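## Task

On the table is a freestanding wooden chest with seven shallow drawers. The second drawer from the top contains three small round tea tins. Pull that drawer open, take out one tin and leave it resting entirely on the table top, upright or on its side. When finished, the other two tins must still be inside that drawer, all seven drawers must be closed, the chest must not have moved from its spot, and nothing may still be in motion. Nothing may stay in place only because the robot holds it, so release everything and move the hand away at the end.

## Robot and tools

ROBOT. One six-joint arm carrying a five-finger right hand. Its controlled point, the hand point, sits 0.05 m in front of the palm, where index pad and thumb tip meet in a pinch. Hand point axes: +z along the straightened fingers (fingertips reach 0.06-0.07 m past the point), +y out of the palm, +x across the palm toward the little finger. Across the palm the hand extends 0.08 m on the little-finger side and 0.02 m (thumb in front of palm) to 0.09 m on the thumb side. A rigid wrist bracket on the little-finger side reaches 0.03 m beyond the point along +y and 0.11 m across; it can collide with things.

SCENE FRAME. Results report the hand point in metres with quaternion wxyz. Origin is on the table top under the arm base, +z up, +y to the left when facing along +x. Reported position gets less accurate at long reach.

ROW (used by execute_actions and move). Exactly 14 numbers, each in [-1, 1], for the single arm: dx, dy, dz, rx, ry, rz, little, ring, middle, index, thumb_bend, thumb_turn, force_limit, speed. The first six are an OFFSET, not a pose: they are expressed in the hand point's own axes and counted from the hand point pose in the most recent result that shows it (before any such result in a scene, and for later calls within one reply, from where the arm is when the action begins). 1.0 equals 0.6 m for dx/dy/dz and 180 degrees for the rotation vector rx, ry, rz. All rows in an action share that same reference, so rows are not cumulative; all-zero offsets pull the arm back to the reference rather than holding still. Finger values are absolute targets: +1 straight/open, -1 curled fully. thumb_bend +1 straight, -1 bent; thumb_turn +1 beside the palm, -1 opposite the fingers. A pinch is roughly index -0.22, thumb_bend -0.75, thumb_turn -0.57. force_limit maps -1..+1 to about 0..10 N at the fingertip (0..15 N for the two thumb motors) and only stops closing. speed maps -1..+1 from near zero to full (whole travel in 0.6 s).

execute_actions: "actions" holds zero or one item. Empty list: just report state. {"rows": [...], "steps": n}: up to 15 rows, n up to 15 control steps of 1/30 s (default 15); each row lasts one step and the last repeats. {"steps": n} alone: a wait of up to 300 steps counted from the previous result, thinking time included. "pictures" (boolean) toggles camera images. Each step the commanded pose is clipped to within 100 mm and 16 degrees of the measured pose, and commands are smoothed with about 0.17 s lag; after an action the arm continues only to the last clipped pose, so check the result and send the remainder.

move: "target" is one 14-number row (offset as above). The hand point follows a straight path toward it lasting 0.5-10 s; finger values are sent at the start. "speed" in m/s, 0.002-0.5, default 0.25 (turn rate up to twice that in rad/s). Optional "stop_force" in N, 9-40, not accepted in the first 0.2 s of a scene: the path ends once the wrist sensor sees that much extra resistance along the line to the target for two steps, then backs off two steps and holds. Use it with slow speeds; it is unreliable on moves that rotate; omit it when pulling away from something you are pressing. The path ignores obstacles. The result adds a "move:" line: done, contact, off_target, moving, held or fault, plus limits (paced = pose clipped, held = some steps blocked) and distance from target.

wait: "seconds" 0-10; lets the simulation run with no new command.
zoom_image: "camera" one of cam_head_left, cam_head_right, cam_high, cam_low, cam_wrist; "region" [x0, y0, x1, y1] in pixels, at most 504x504.
show_instructions: shows the reference image(s) for the scene.
finished_scene: "scene" number (1 or 2); ends it irreversibly and gives the next task.

RESULT LINES. State gives pose and velocities, joint positions and torques (drive output, noisy, not pure contact), Wrist force/torque in hand point axes (noise up to 2.4 N, offsets within 4 N, saturates near 50 N; pressing on a surface gives force pointing back into the arm). hand_measured, hand_stopped_by (moving, target, force, stalled, fault) and hand_load_n list six values in motor order; a lost grip appears as loads near 0. "pose unreachable" and HELD mean the clearance check altered or blocked a command. MOTOR HOT warns from 70 °C; at 85 °C brakes engage until cooled.

GRIPPING. Turn the thumb in front of the palm before reaching; the closed hand wraps objects 0.035-0.08 m wide. Motors start only when their target changes by 0.01 or more, then lock at target or at force_limit. Close slowly (speed -0.9 or lower) for a gentle grip; to open, send targets more open than hand_measured.

AVOID. The arm is stiff: aiming even slightly into a firm surface can trigger a fault. Contact torque at a joint limit (136 N m for the three big joints, 25.4 N m for wrists) or 150 N of external force halts the arm for 10 s. Approach slowly, do not shove the loose chest, never knock or drop items off the table, avoid slams, and occasional outside nudges can shift loose objects, so check images before finishing.

Each tool is called after "Call:" as name([rows], argument=value, ...), one row to a line, values as JSON.

Reference images:

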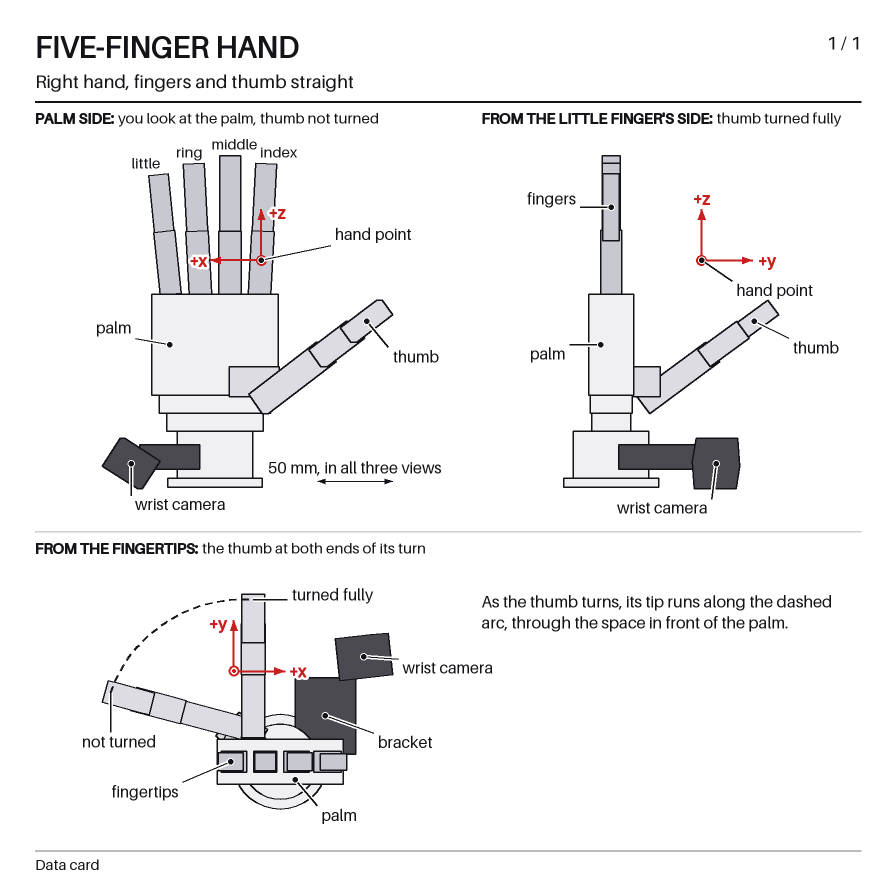

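## Session

Call:
execute_actions(actions=[])

Scene clock: 0.00 s of 6600.00 s.
end_effector_position=(+0.4578, -0.0335, +0.3693) hand_measured=(+1.000, +1.000, +1.000, +1.000, +1.000, +1.000) hand_load_n=(+0.0, +0.0, +0.0, +0.0, +0.0, +0.0) hand_stopped_by=(target, target, target, target, target, target) hand_force_limit=0.00 hand_speed=-0.80 end_effector_quat_wxyz=(+0.259, +0.658, +0.654, -0.270) end_effector_velocity=(+0.000, +0.000, -0.001) end_effector_angular_velocity=(+0.000, +0.001, +0.001)
Joint positions: [-0.672 -1.217  1.667  1.124  1.571 -0.674]
Joint velocities: [ 0.002 -0.     0.001 -0.001  0.     0.   ]
Joint torques (N m, as the arm reports them, + toward a larger angle): no reading
Wrist force (N, on the end effector, along its own x y z axes, offset not removed): no reading
Wrist torque (N m, same axes, about the end effector's origin, offset not removed): no reading
Hand target: +0.458, -0.034, +0.369; +0.259, +0.658, +0.654, -0.270

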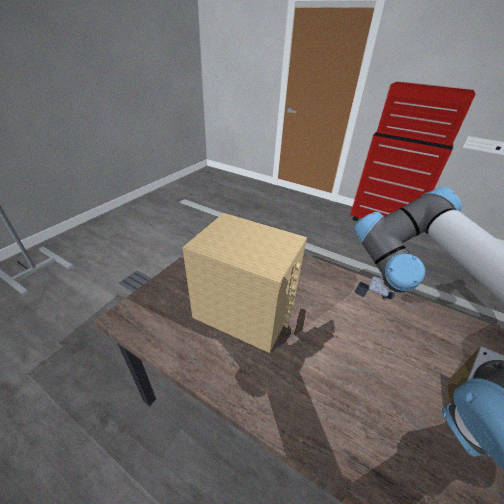

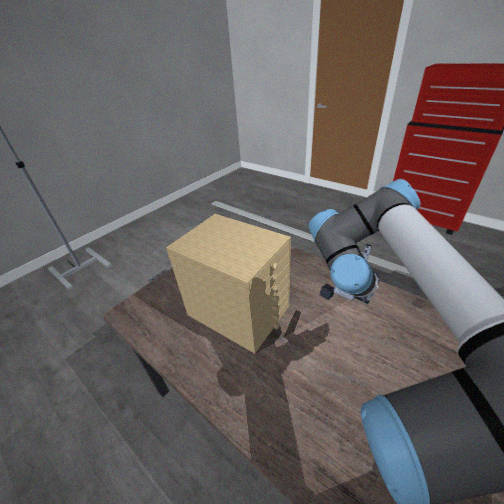

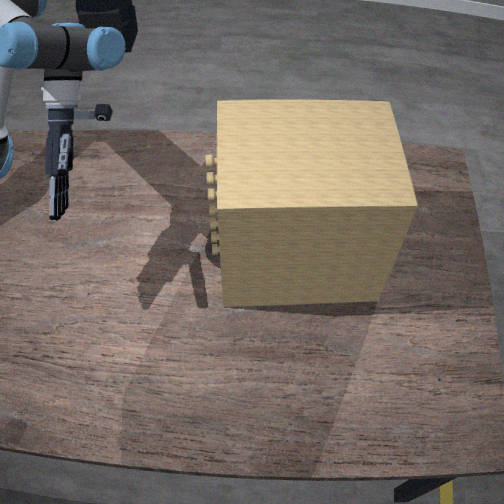

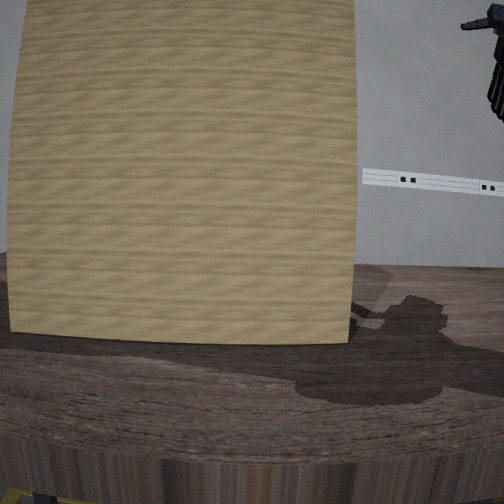

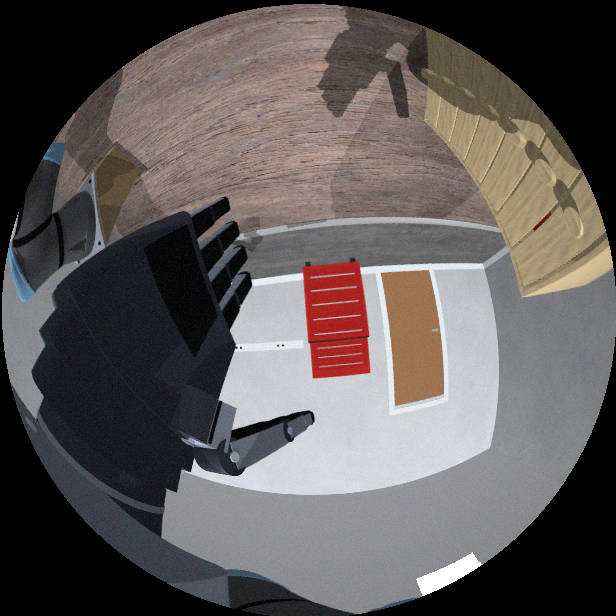

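Call:
move(target=[0,0.15,0,0,0.25,0,-1,-1,-1,0.3,-0.5,-0.57,0,0])

Scene clock: 38.63 s of 6600.00 s.
end_effector_position=(+0.5479, -0.0344, +0.3687) hand_measured=(-1.000, -1.000, -1.000, +0.300, -0.500, -0.570) hand_load_n=(+0.0, +0.0, +0.0, +0.0, +0.0, +0.0) hand_stopped_by=(target, target, target, target, target, target) hand_force_limit=0.00 hand_speed=0.00 end_effector_quat_wxyz=(-0.009, +0.711, +0.703, +0.002) end_effector_velocity=(+0.001, -0.001, -0.000) end_effector_angular_velocity=(+0.013, +0.002, +0.000)
Joint positions: [-0.826 -0.772  1.246  1.733  1.072 -0.993]
Joint velocities: [-0.001  0.01  -0.007  0.011 -0.004 -0.008]
Joint torques (N m, as the arm reports them, + toward a larger angle): [-48.84 -16.06 -30.19   3.87  -2.21  -2.56]
Wrist force (N, on the end effector, along its own x y z axes, offset not removed): [1.8 -0.3 0.4]
Wrist torque (N m, same axes, about the end effector's origin, offset not removed): [-0.02 -0.14 0.14]
Hand target: +0.548, -0.034, +0.369; -0.010, +0.711, +0.703, +0.002
Off the commanded pose: 0.001 m, 0 deg.
After step 90, 33.53 s passed at rest.
move: done

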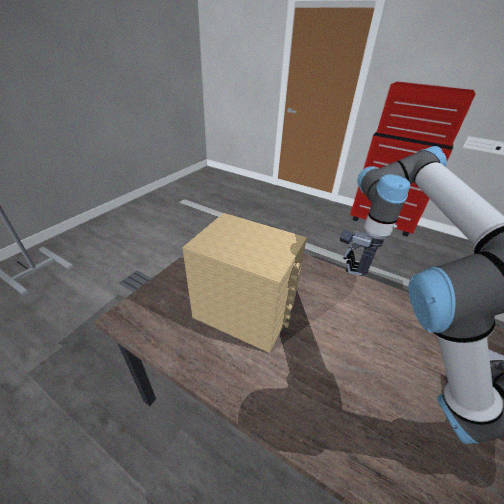

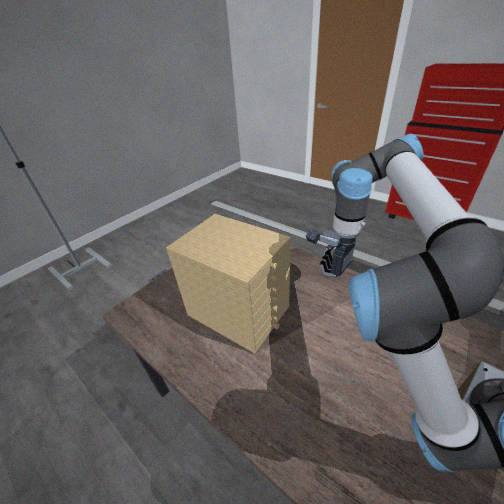

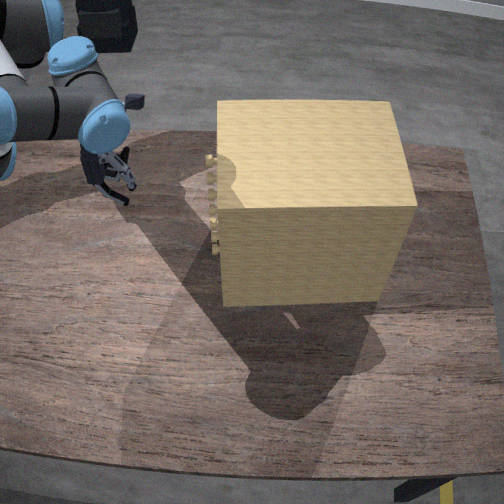

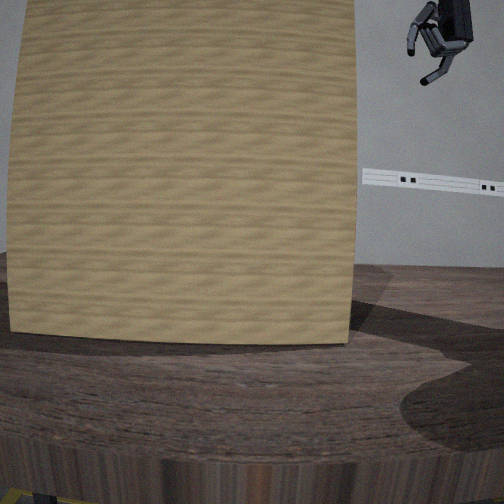

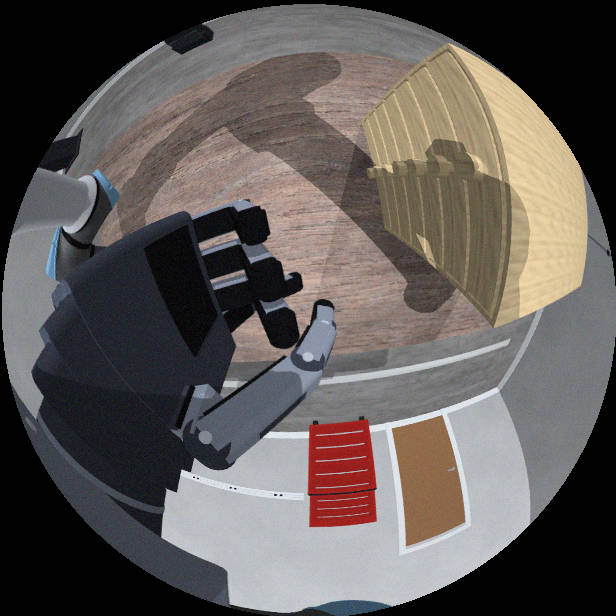

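Call:
move(target=[0.17,0.15,0.1,0,0,0,-1,-1,-1,0.3,-0.5,-0.57,0,0])

Call:
zoom_image(camera="cam_head_right", region=[200, 200, 400, 400])

Scene clock: 48.13 s of 6600.00 s.
end_effector_position=(+0.6381, +0.0672, +0.3092) hand_measured=(-1.000, -1.000, -1.000, +0.300, -0.500, -0.570) hand_load_n=(+0.0, +0.0, +0.0, +0.0, +0.0, +0.0) hand_stopped_by=(target, target, target, target, target, target) hand_force_limit=0.00 hand_speed=0.00 end_effector_quat_wxyz=(-0.010, +0.711, +0.703, +0.002) end_effector_velocity=(+0.002, +0.002, -0.001) end_effector_angular_velocity=(-0.000, +0.002, -0.000)
Joint positions: [-0.577 -0.73   1.055  1.748  0.938 -0.745]
Joint velocities: [ 0.005  0.004 -0.009  0.003 -0.001  0.005]
Joint torques (N m, as the arm reports them, + toward a larger angle): [-23.77 -18.37 -31.43   3.52  -1.93   2.1 ]
Wrist force (N, on the end effector, along its own x y z axes, offset not removed): [4.4 -1.4 1.9]
Wrist torque (N m, same axes, about the end effector's origin, offset not removed): [-0.16 -0.58 0.18]
Hand target: +0.638, +0.067, +0.309; -0.010, +0.711, +0.703, +0.002
Off the commanded pose: 0.001 m, 0 deg.
After step 90, 5.30 s passed at rest.
move: done

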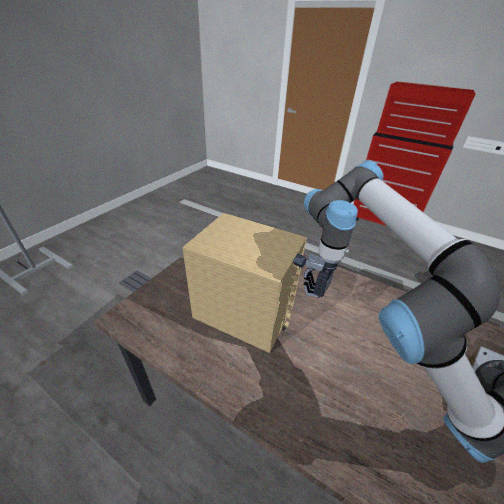

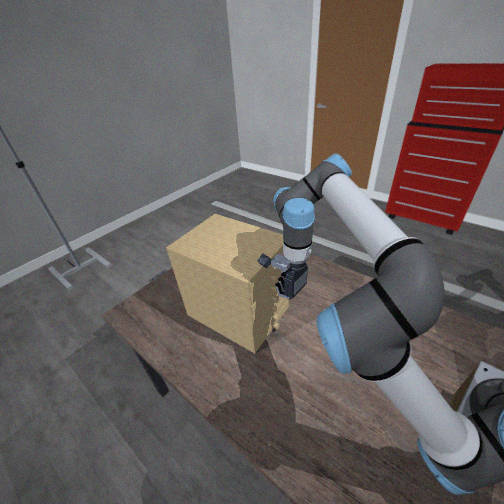

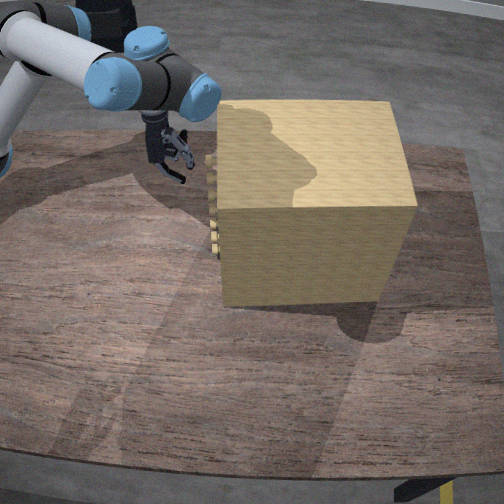

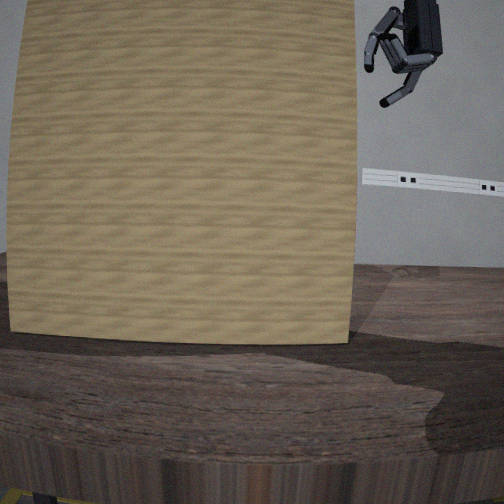

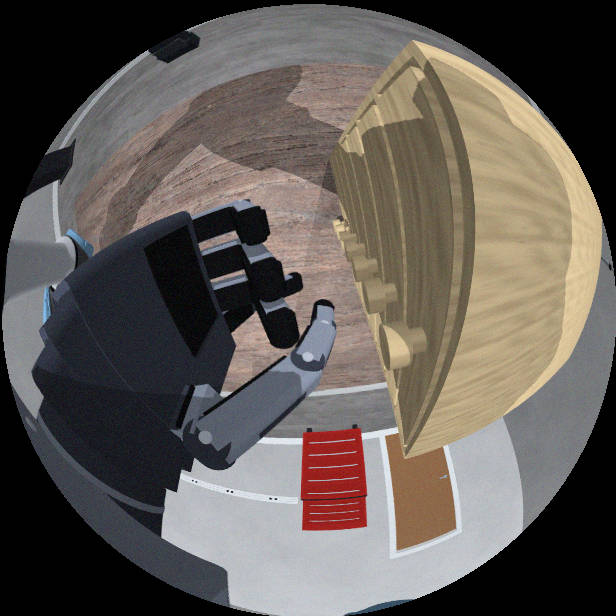

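Region (200, 200, 400, 400) of cam_head_right's 504x504 image, scaled by 2.520, with more detail than that image has.

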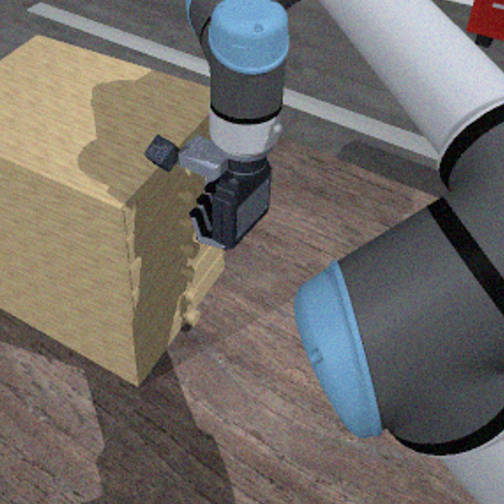

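Call:
move(target=[0,0.05,0,0,0,0,-1,-1,-1,0.3,-0.5,-0.57,0,0], speed=0.05)

Call:
zoom_image(camera="cam_high", region=[140, 100, 280, 240])

Call:
zoom_image(camera="cam_wrist", region=[220, 200, 440, 420])

Scene clock: 60.00 s of 6600.00 s.
end_effector_position=(+0.6678, +0.0668, +0.3090) hand_measured=(-1.000, -1.000, -1.000, +0.300, -0.512, -0.570) hand_load_n=(+0.0, +0.0, +0.0, +0.0, -19.0, +2.5) hand_stopped_by=(target, target, target, target, target, target) hand_force_limit=0.00 hand_speed=0.00 end_effector_quat_wxyz=(-0.009, +0.711, +0.703, +0.002) end_effector_velocity=(+0.003, -0.000, -0.000) end_effector_angular_velocity=(+0.000, -0.002, +0.003)
Joint positions: [-0.551 -0.651  0.904  1.803  0.926 -0.716]
Joint velocities: [ 0.002  0.007 -0.013  0.002 -0.003  0.001]
Joint torques (N m, as the arm reports them, + toward a larger angle): [-16.83 -12.4  -32.44  -2.35  -7.44   1.1 ]
Wrist force (N, on the end effector, along its own x y z axes, offset not removed): [7.2 -43.8 -14.1]
Wrist torque (N m, same axes, about the end effector's origin, offset not removed): [-1.17 -0.68 0.16]
Hand target: +0.668, +0.067, +0.309; -0.010, +0.711, +0.703, +0.002
Off the commanded pose: 0.000 m, 0 deg.
After step 90, 7.87 s passed at rest.
move: done

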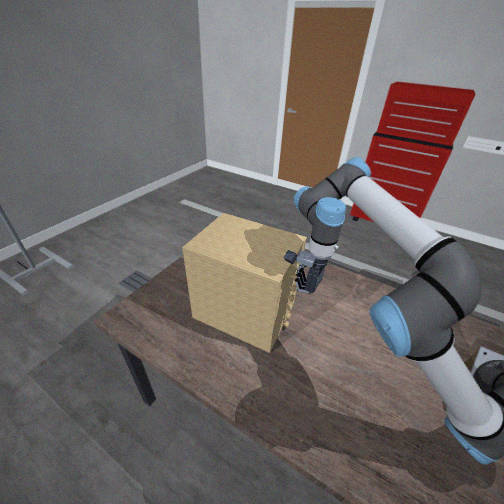

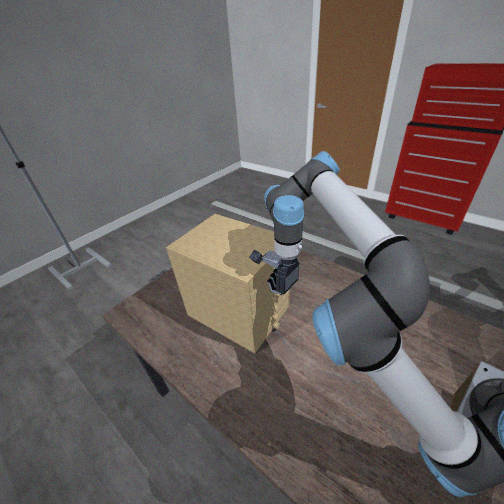

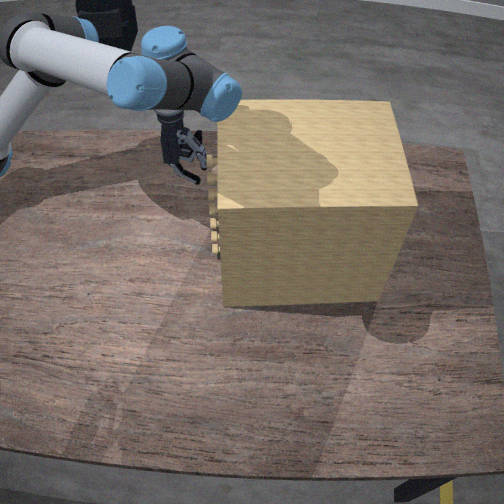

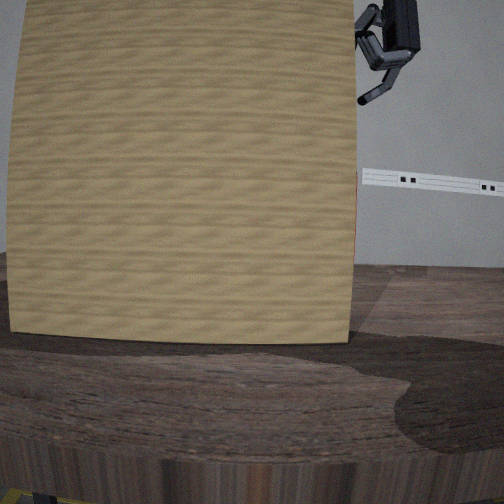

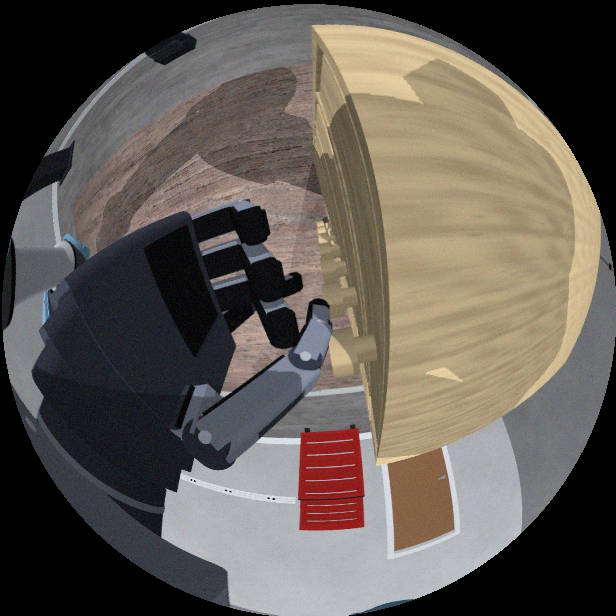

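Region (140, 100, 280, 240) of cam_high's 504x504 image, scaled by 3.600, with more detail than that image has.

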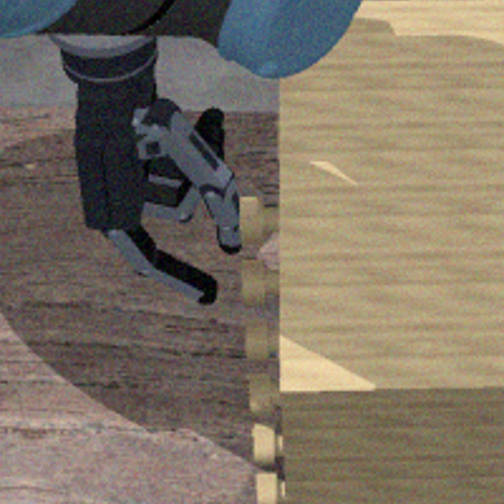

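Region (220, 200, 440, 420) of cam_wrist's 616x616 image, scaled by 2.291, with more detail than that image has.

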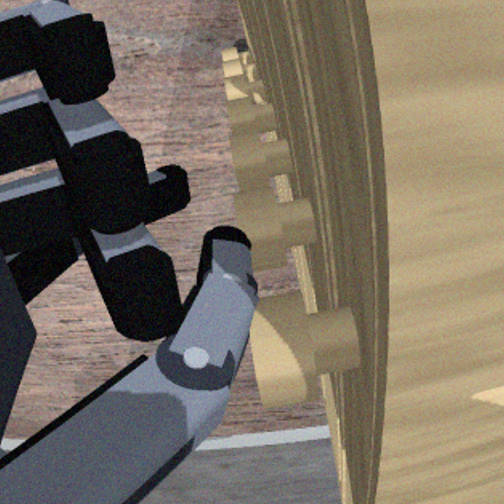

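Call:
move(target=[0,-0.12,0,0,0,0,-1,-1,-1,0.3,-0.5,-0.57,0,0], speed=0.1)

Call:
move(target=[0,0,0.01,-0.195,0.472,0.195,-1,-1,-1,0.3,-0.4,-0.57,0,0])

Call:
zoom_image(camera="cam_high", region=[100, 80, 280, 260])

Scene clock: 79.43 s of 6600.00 s.
end_effector_position=(+0.5961, +0.0677, +0.3097) hand_measured=(-1.000, -1.000, -1.000, +0.300, -0.500, -0.570) hand_load_n=(+0.0, +0.0, +0.0, +0.0, +0.0, +0.0) hand_stopped_by=(target, target, target, target, target, target) hand_force_limit=0.00 hand_speed=0.00 end_effector_quat_wxyz=(-0.009, +0.711, +0.703, +0.002) end_effector_velocity=(-0.002, +0.000, -0.001) end_effector_angular_velocity=(+0.001, +0.001, +0.001)
Joint positions: [-0.618 -0.827  1.239  1.687  0.958 -0.789]
Joint velocities: [-0.001 -0.004  0.011 -0.004  0.    -0.003]
Joint torques (N m, as the arm reports them, + toward a larger angle): [-50.59 -28.78  -0.54   0.19   1.88  -1.86]
Wrist force (N, on the end effector, along its own x y z axes, offset not removed): [2.2 -0.7 -1.1]
Wrist torque (N m, same axes, about the end effector's origin, offset not removed): [0.03 -0.17 0.24]
Hand target: +0.596, +0.068, +0.310; -0.009, +0.711, +0.703, +0.002
Off the commanded pose: 0.000 m, 0 deg.
After step 90, 15.23 s passed at rest.
move: done

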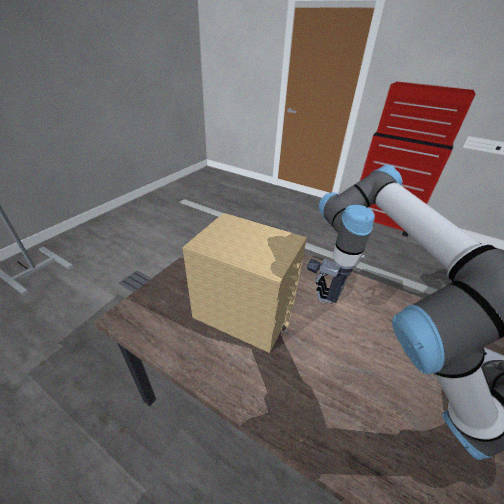

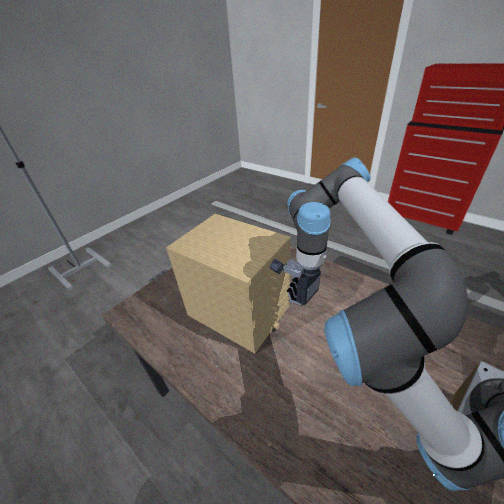

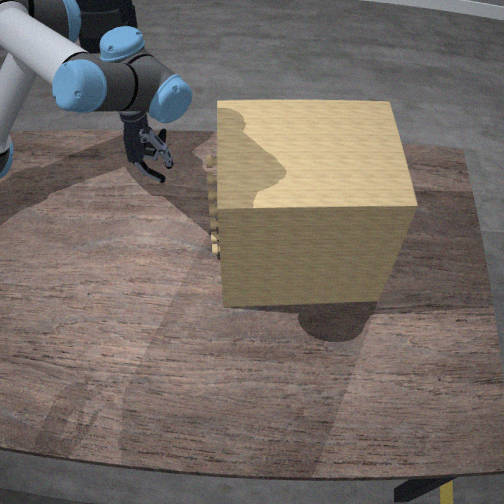

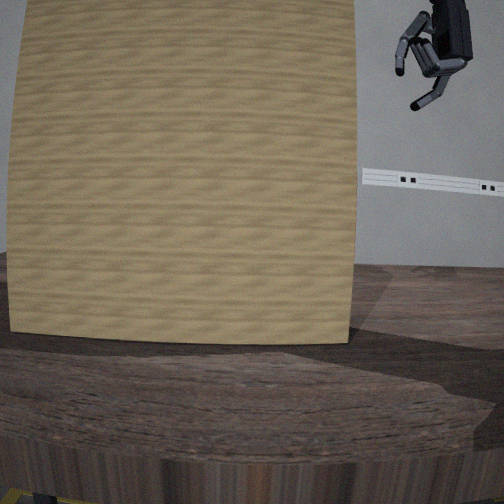

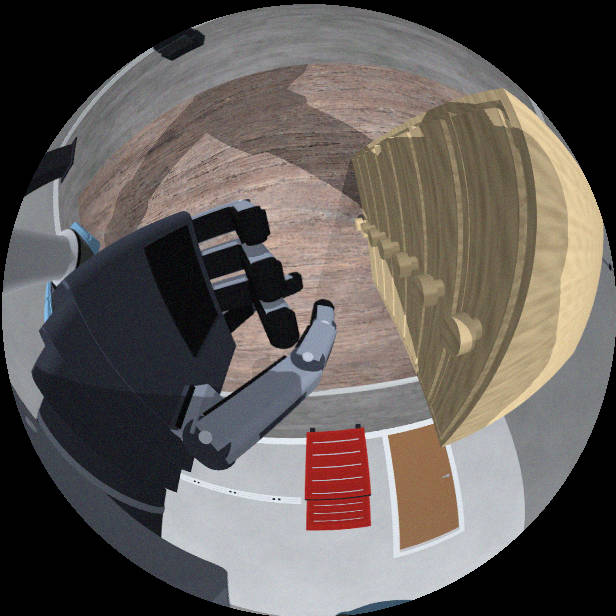

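Scene clock: 83.50 s of 6600.00 s.
end_effector_position=(+0.5960, +0.0669, +0.3033) hand_measured=(-1.000, -1.000, -1.000, +0.300, -0.400, -0.570) hand_load_n=(+0.0, +0.0, +0.0, +0.0, +0.0, +0.0) hand_stopped_by=(target, target, target, target, target, target) hand_force_limit=0.00 hand_speed=0.00 end_effector_quat_wxyz=(-0.274, +0.657, +0.261, +0.652) end_effector_velocity=(+0.000, -0.000, -0.001) end_effector_angular_velocity=(+0.008, -0.005, -0.011)
Joint positions: [-0.765 -0.962  2.396  3.591  0.55  -2.889]
Joint velocities: [ 0.004 -0.01   0.006  0.036  0.008 -0.027]
Joint torques (N m, as the arm reports them, + toward a larger angle): [-10.28 -20.11  -1.08  -0.03   3.13  -2.14]
Wrist force (N, on the end effector, along its own x y z axes, offset not removed): [3.0 -2.6 -1.4]
Wrist torque (N m, same axes, about the end effector's origin, offset not removed): [-0.18 -0.41 0.14]
Hand target: +0.596, +0.067, +0.303; -0.273, +0.657, +0.261, +0.653
Off the commanded pose: 0.001 m, 0 deg.
move: done

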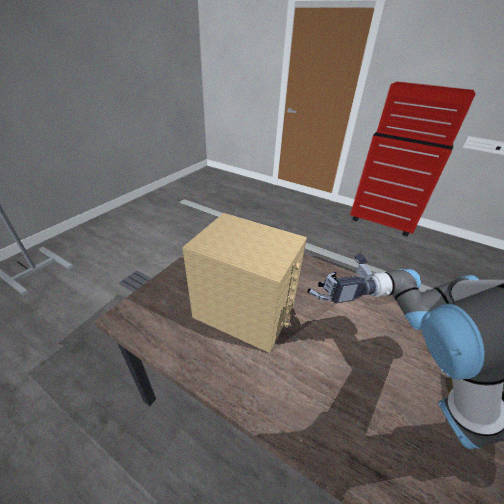

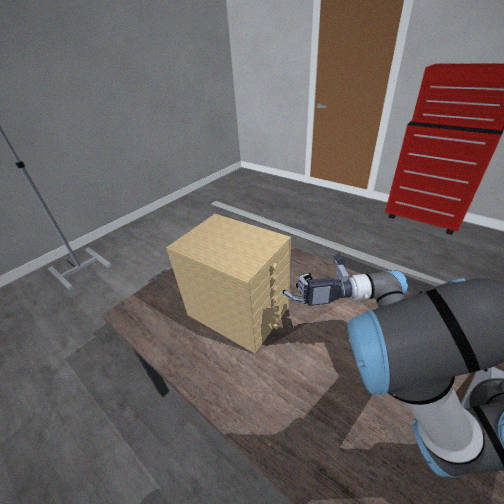

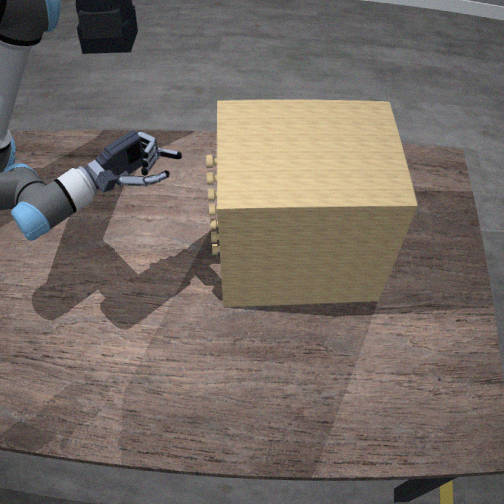

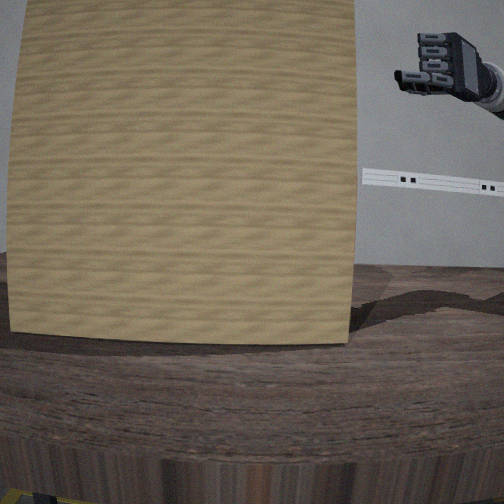

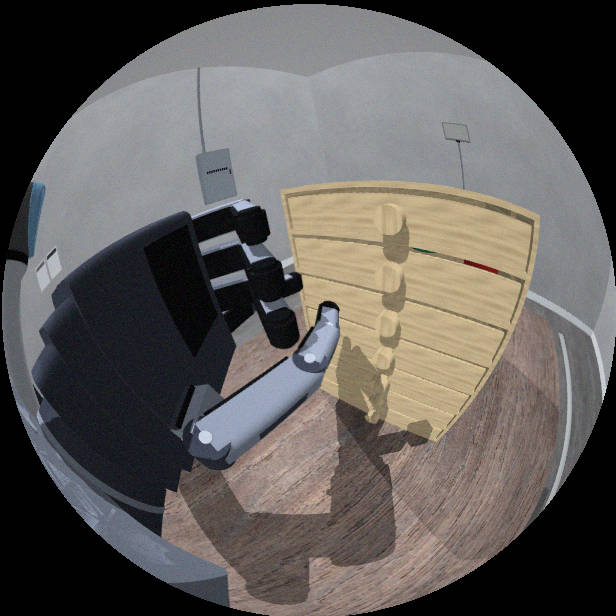

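Region (100, 80, 280, 260) of cam_high's 504x504 image, scaled by 2.800, with more detail than that image has.

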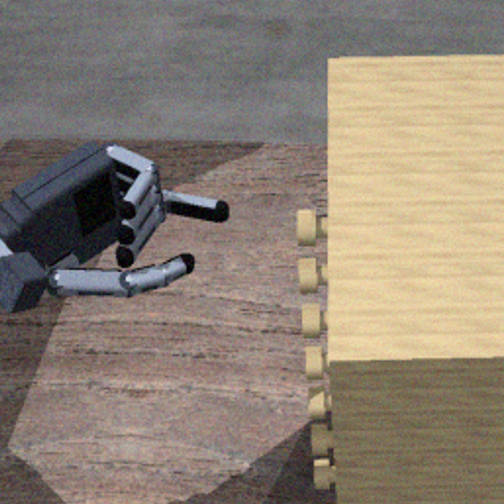

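Call:
move(target=[0,0.047,0.047,0,0,0,-1,-1,-1,0.3,-0.4,-0.57,0,0], speed=0.1)

Call:
zoom_image(camera="cam_head_left", region=[250, 220, 370, 340])

Call:
zoom_image(camera="cam_high", region=[100, 80, 280, 260])

Scene clock: 91.13 s of 6600.00 s.
end_effector_position=(+0.6356, +0.0666, +0.3027) hand_measured=(-1.000, -1.000, -1.000, +0.300, -0.400, -0.570) hand_load_n=(+0.0, +0.0, +0.0, +0.0, +0.0, +0.0) hand_stopped_by=(target, target, target, target, target, target) hand_force_limit=0.00 hand_speed=0.00 end_effector_quat_wxyz=(-0.274, +0.657, +0.261, +0.652) end_effector_velocity=(+0.002, -0.000, +0.001) end_effector_angular_velocity=(-0.000, -0.002, -0.002)
Joint positions: [-0.7   -0.965  2.288  3.797  0.573 -3.002]
Joint velocities: [ 0.002 -0.002 -0.004  0.013  0.002 -0.009]
Joint torques (N m, as the arm reports them, + toward a larger angle): [-11.43 -23.22 -31.29  -0.4    3.55  -2.15]
Wrist force (N, on the end effector, along its own x y z axes, offset not removed): [1.0 -0.4 -0.2]
Wrist torque (N m, same axes, about the end effector's origin, offset not removed): [-0.04 0.12 0.07]
Hand target: +0.636, +0.067, +0.303; -0.274, +0.657, +0.261, +0.652
Off the commanded pose: 0.000 m, 0 deg.
After step 90, 3.70 s passed at rest.
move: done

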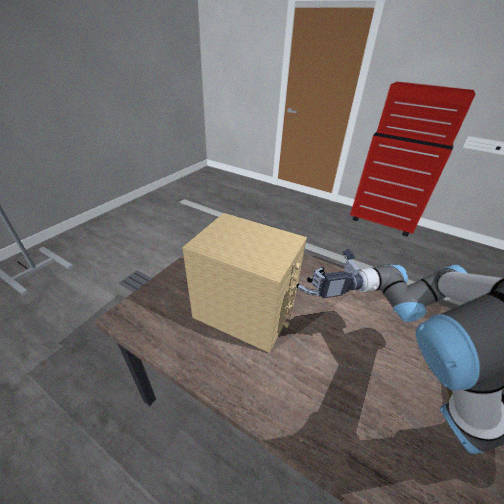

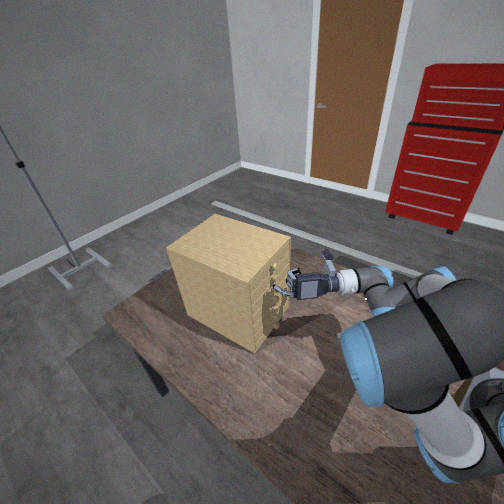

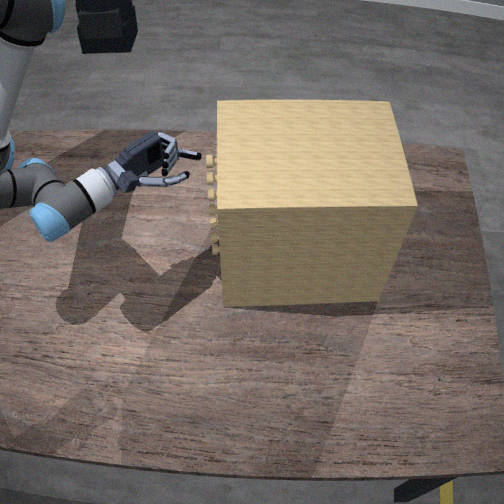

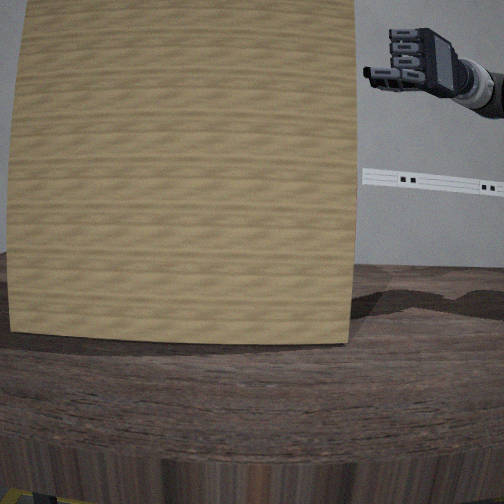

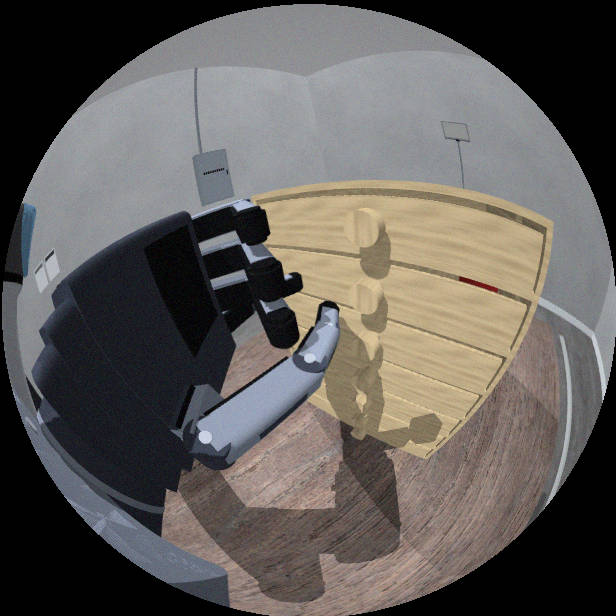

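Region (250, 220, 370, 340) of cam_head_left's 504x504 image, scaled by 4.200, with more detail than that image has.

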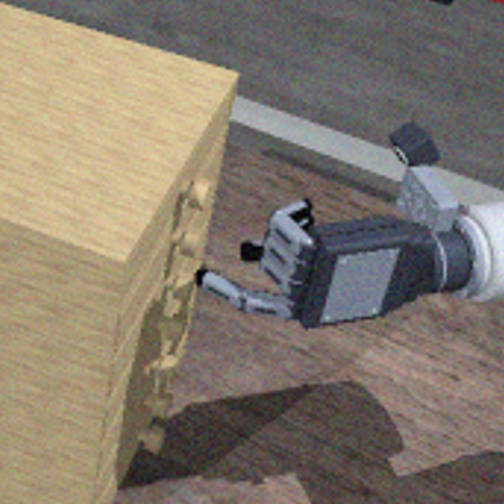

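Region (100, 80, 280, 260) of cam_high's 504x504 image, scaled by 2.800, with more detail than that image has.

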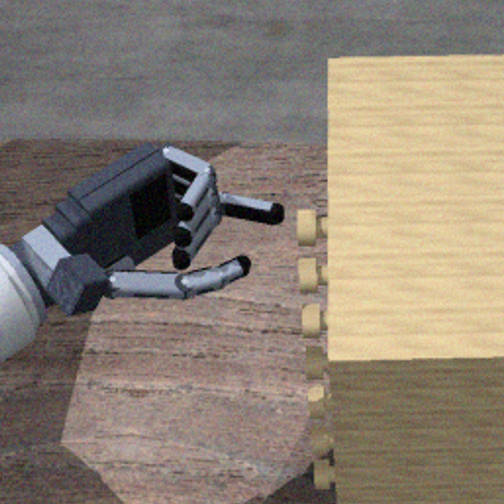

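Call:
move(target=[0,0.035,-0.035,0.11,0,0,-1,-1,-1,0.3,-0.4,-0.57,0,0], speed=0.1)

Call:
zoom_image(camera="cam_high", region=[100, 80, 280, 260])

Scene clock: 107.27 s of 6600.00 s.
end_effector_position=(+0.6356, +0.0369, +0.3026) hand_measured=(-1.000, -1.000, -1.000, +0.300, -0.400, -0.570) hand_load_n=(+0.0, +0.0, +0.0, +0.0, +0.0, +0.0) hand_stopped_by=(target, target, target, target, target, target) hand_force_limit=0.00 hand_speed=0.00 end_effector_quat_wxyz=(-0.382, +0.600, +0.369, +0.598) end_effector_velocity=(-0.000, -0.001, -0.000) end_effector_angular_velocity=(+0.001, +0.001, +0.011)
Joint positions: [-0.728 -0.579  1.995  3.128  0.703 -2.517]
Joint velocities: [ 0.     0.01  -0.011 -0.012  0.006  0.012]
Joint torques (N m, as the arm reports them, + toward a larger angle): [-38.5  -20.16 -27.19  -2.92   3.55   1.77]
Wrist force (N, on the end effector, along its own x y z axes, offset not removed): [3.7 -1.5 0.0]
Wrist torque (N m, same axes, about the end effector's origin, offset not removed): [-0.24 -0.62 0.11]
Hand target: +0.636, +0.037, +0.303; -0.382, +0.600, +0.369, +0.598
Off the commanded pose: 0.000 m, 0 deg.
After step 90, 11.00 s passed at rest.
move: done

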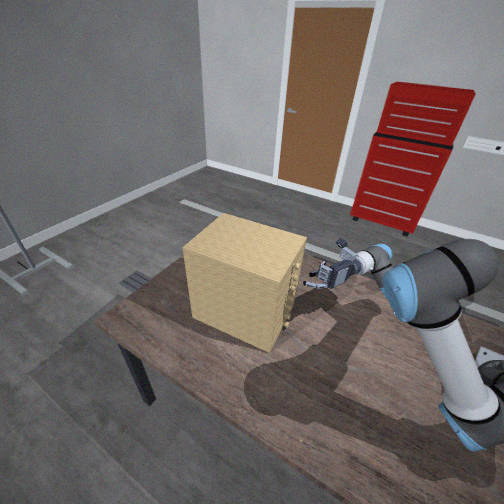

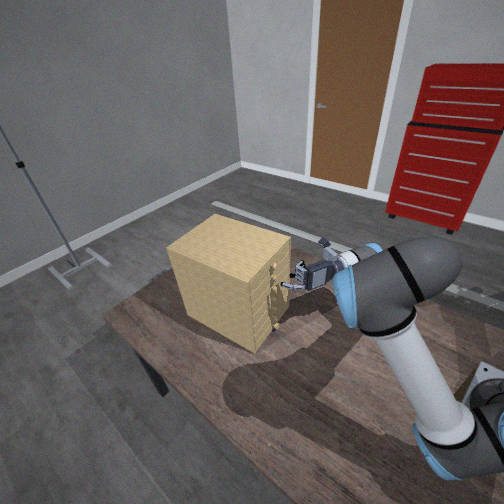

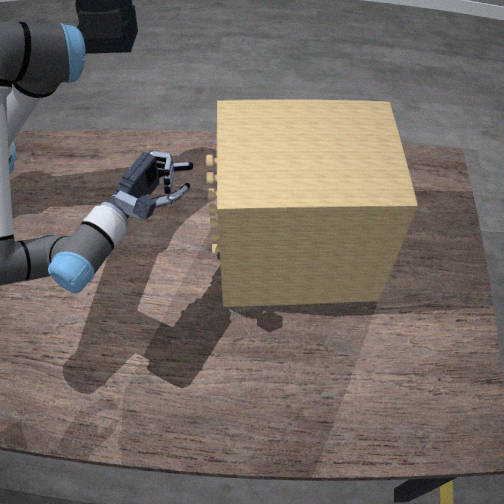

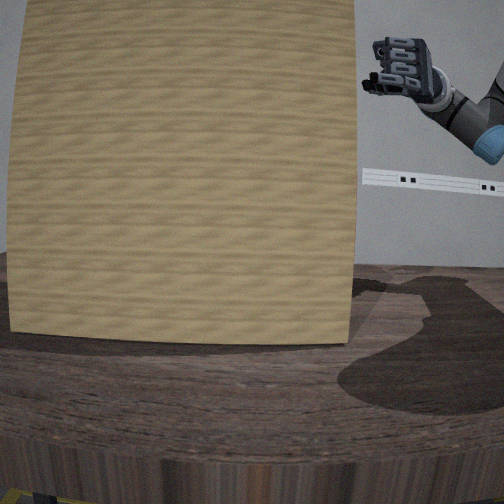

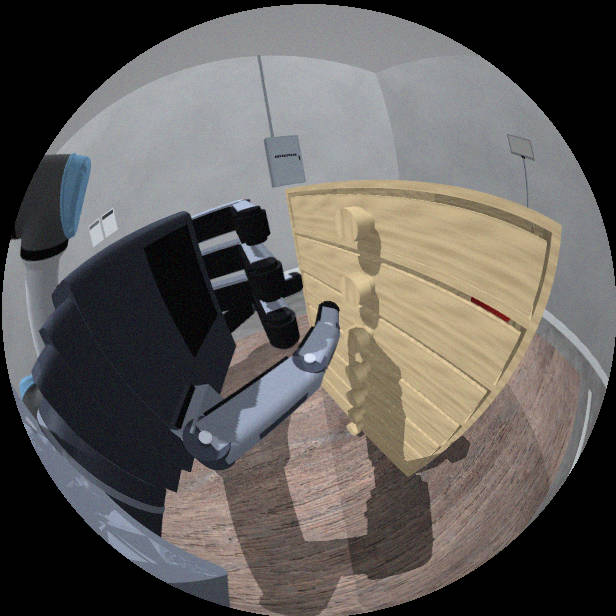

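Region (100, 80, 280, 260) of cam_high's 504x504 image, scaled by 2.800, with more detail than that image has.

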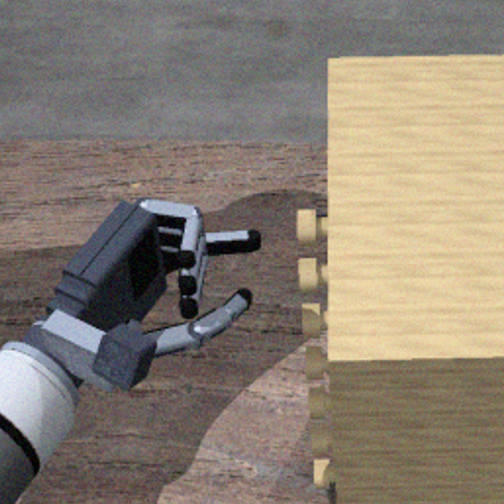

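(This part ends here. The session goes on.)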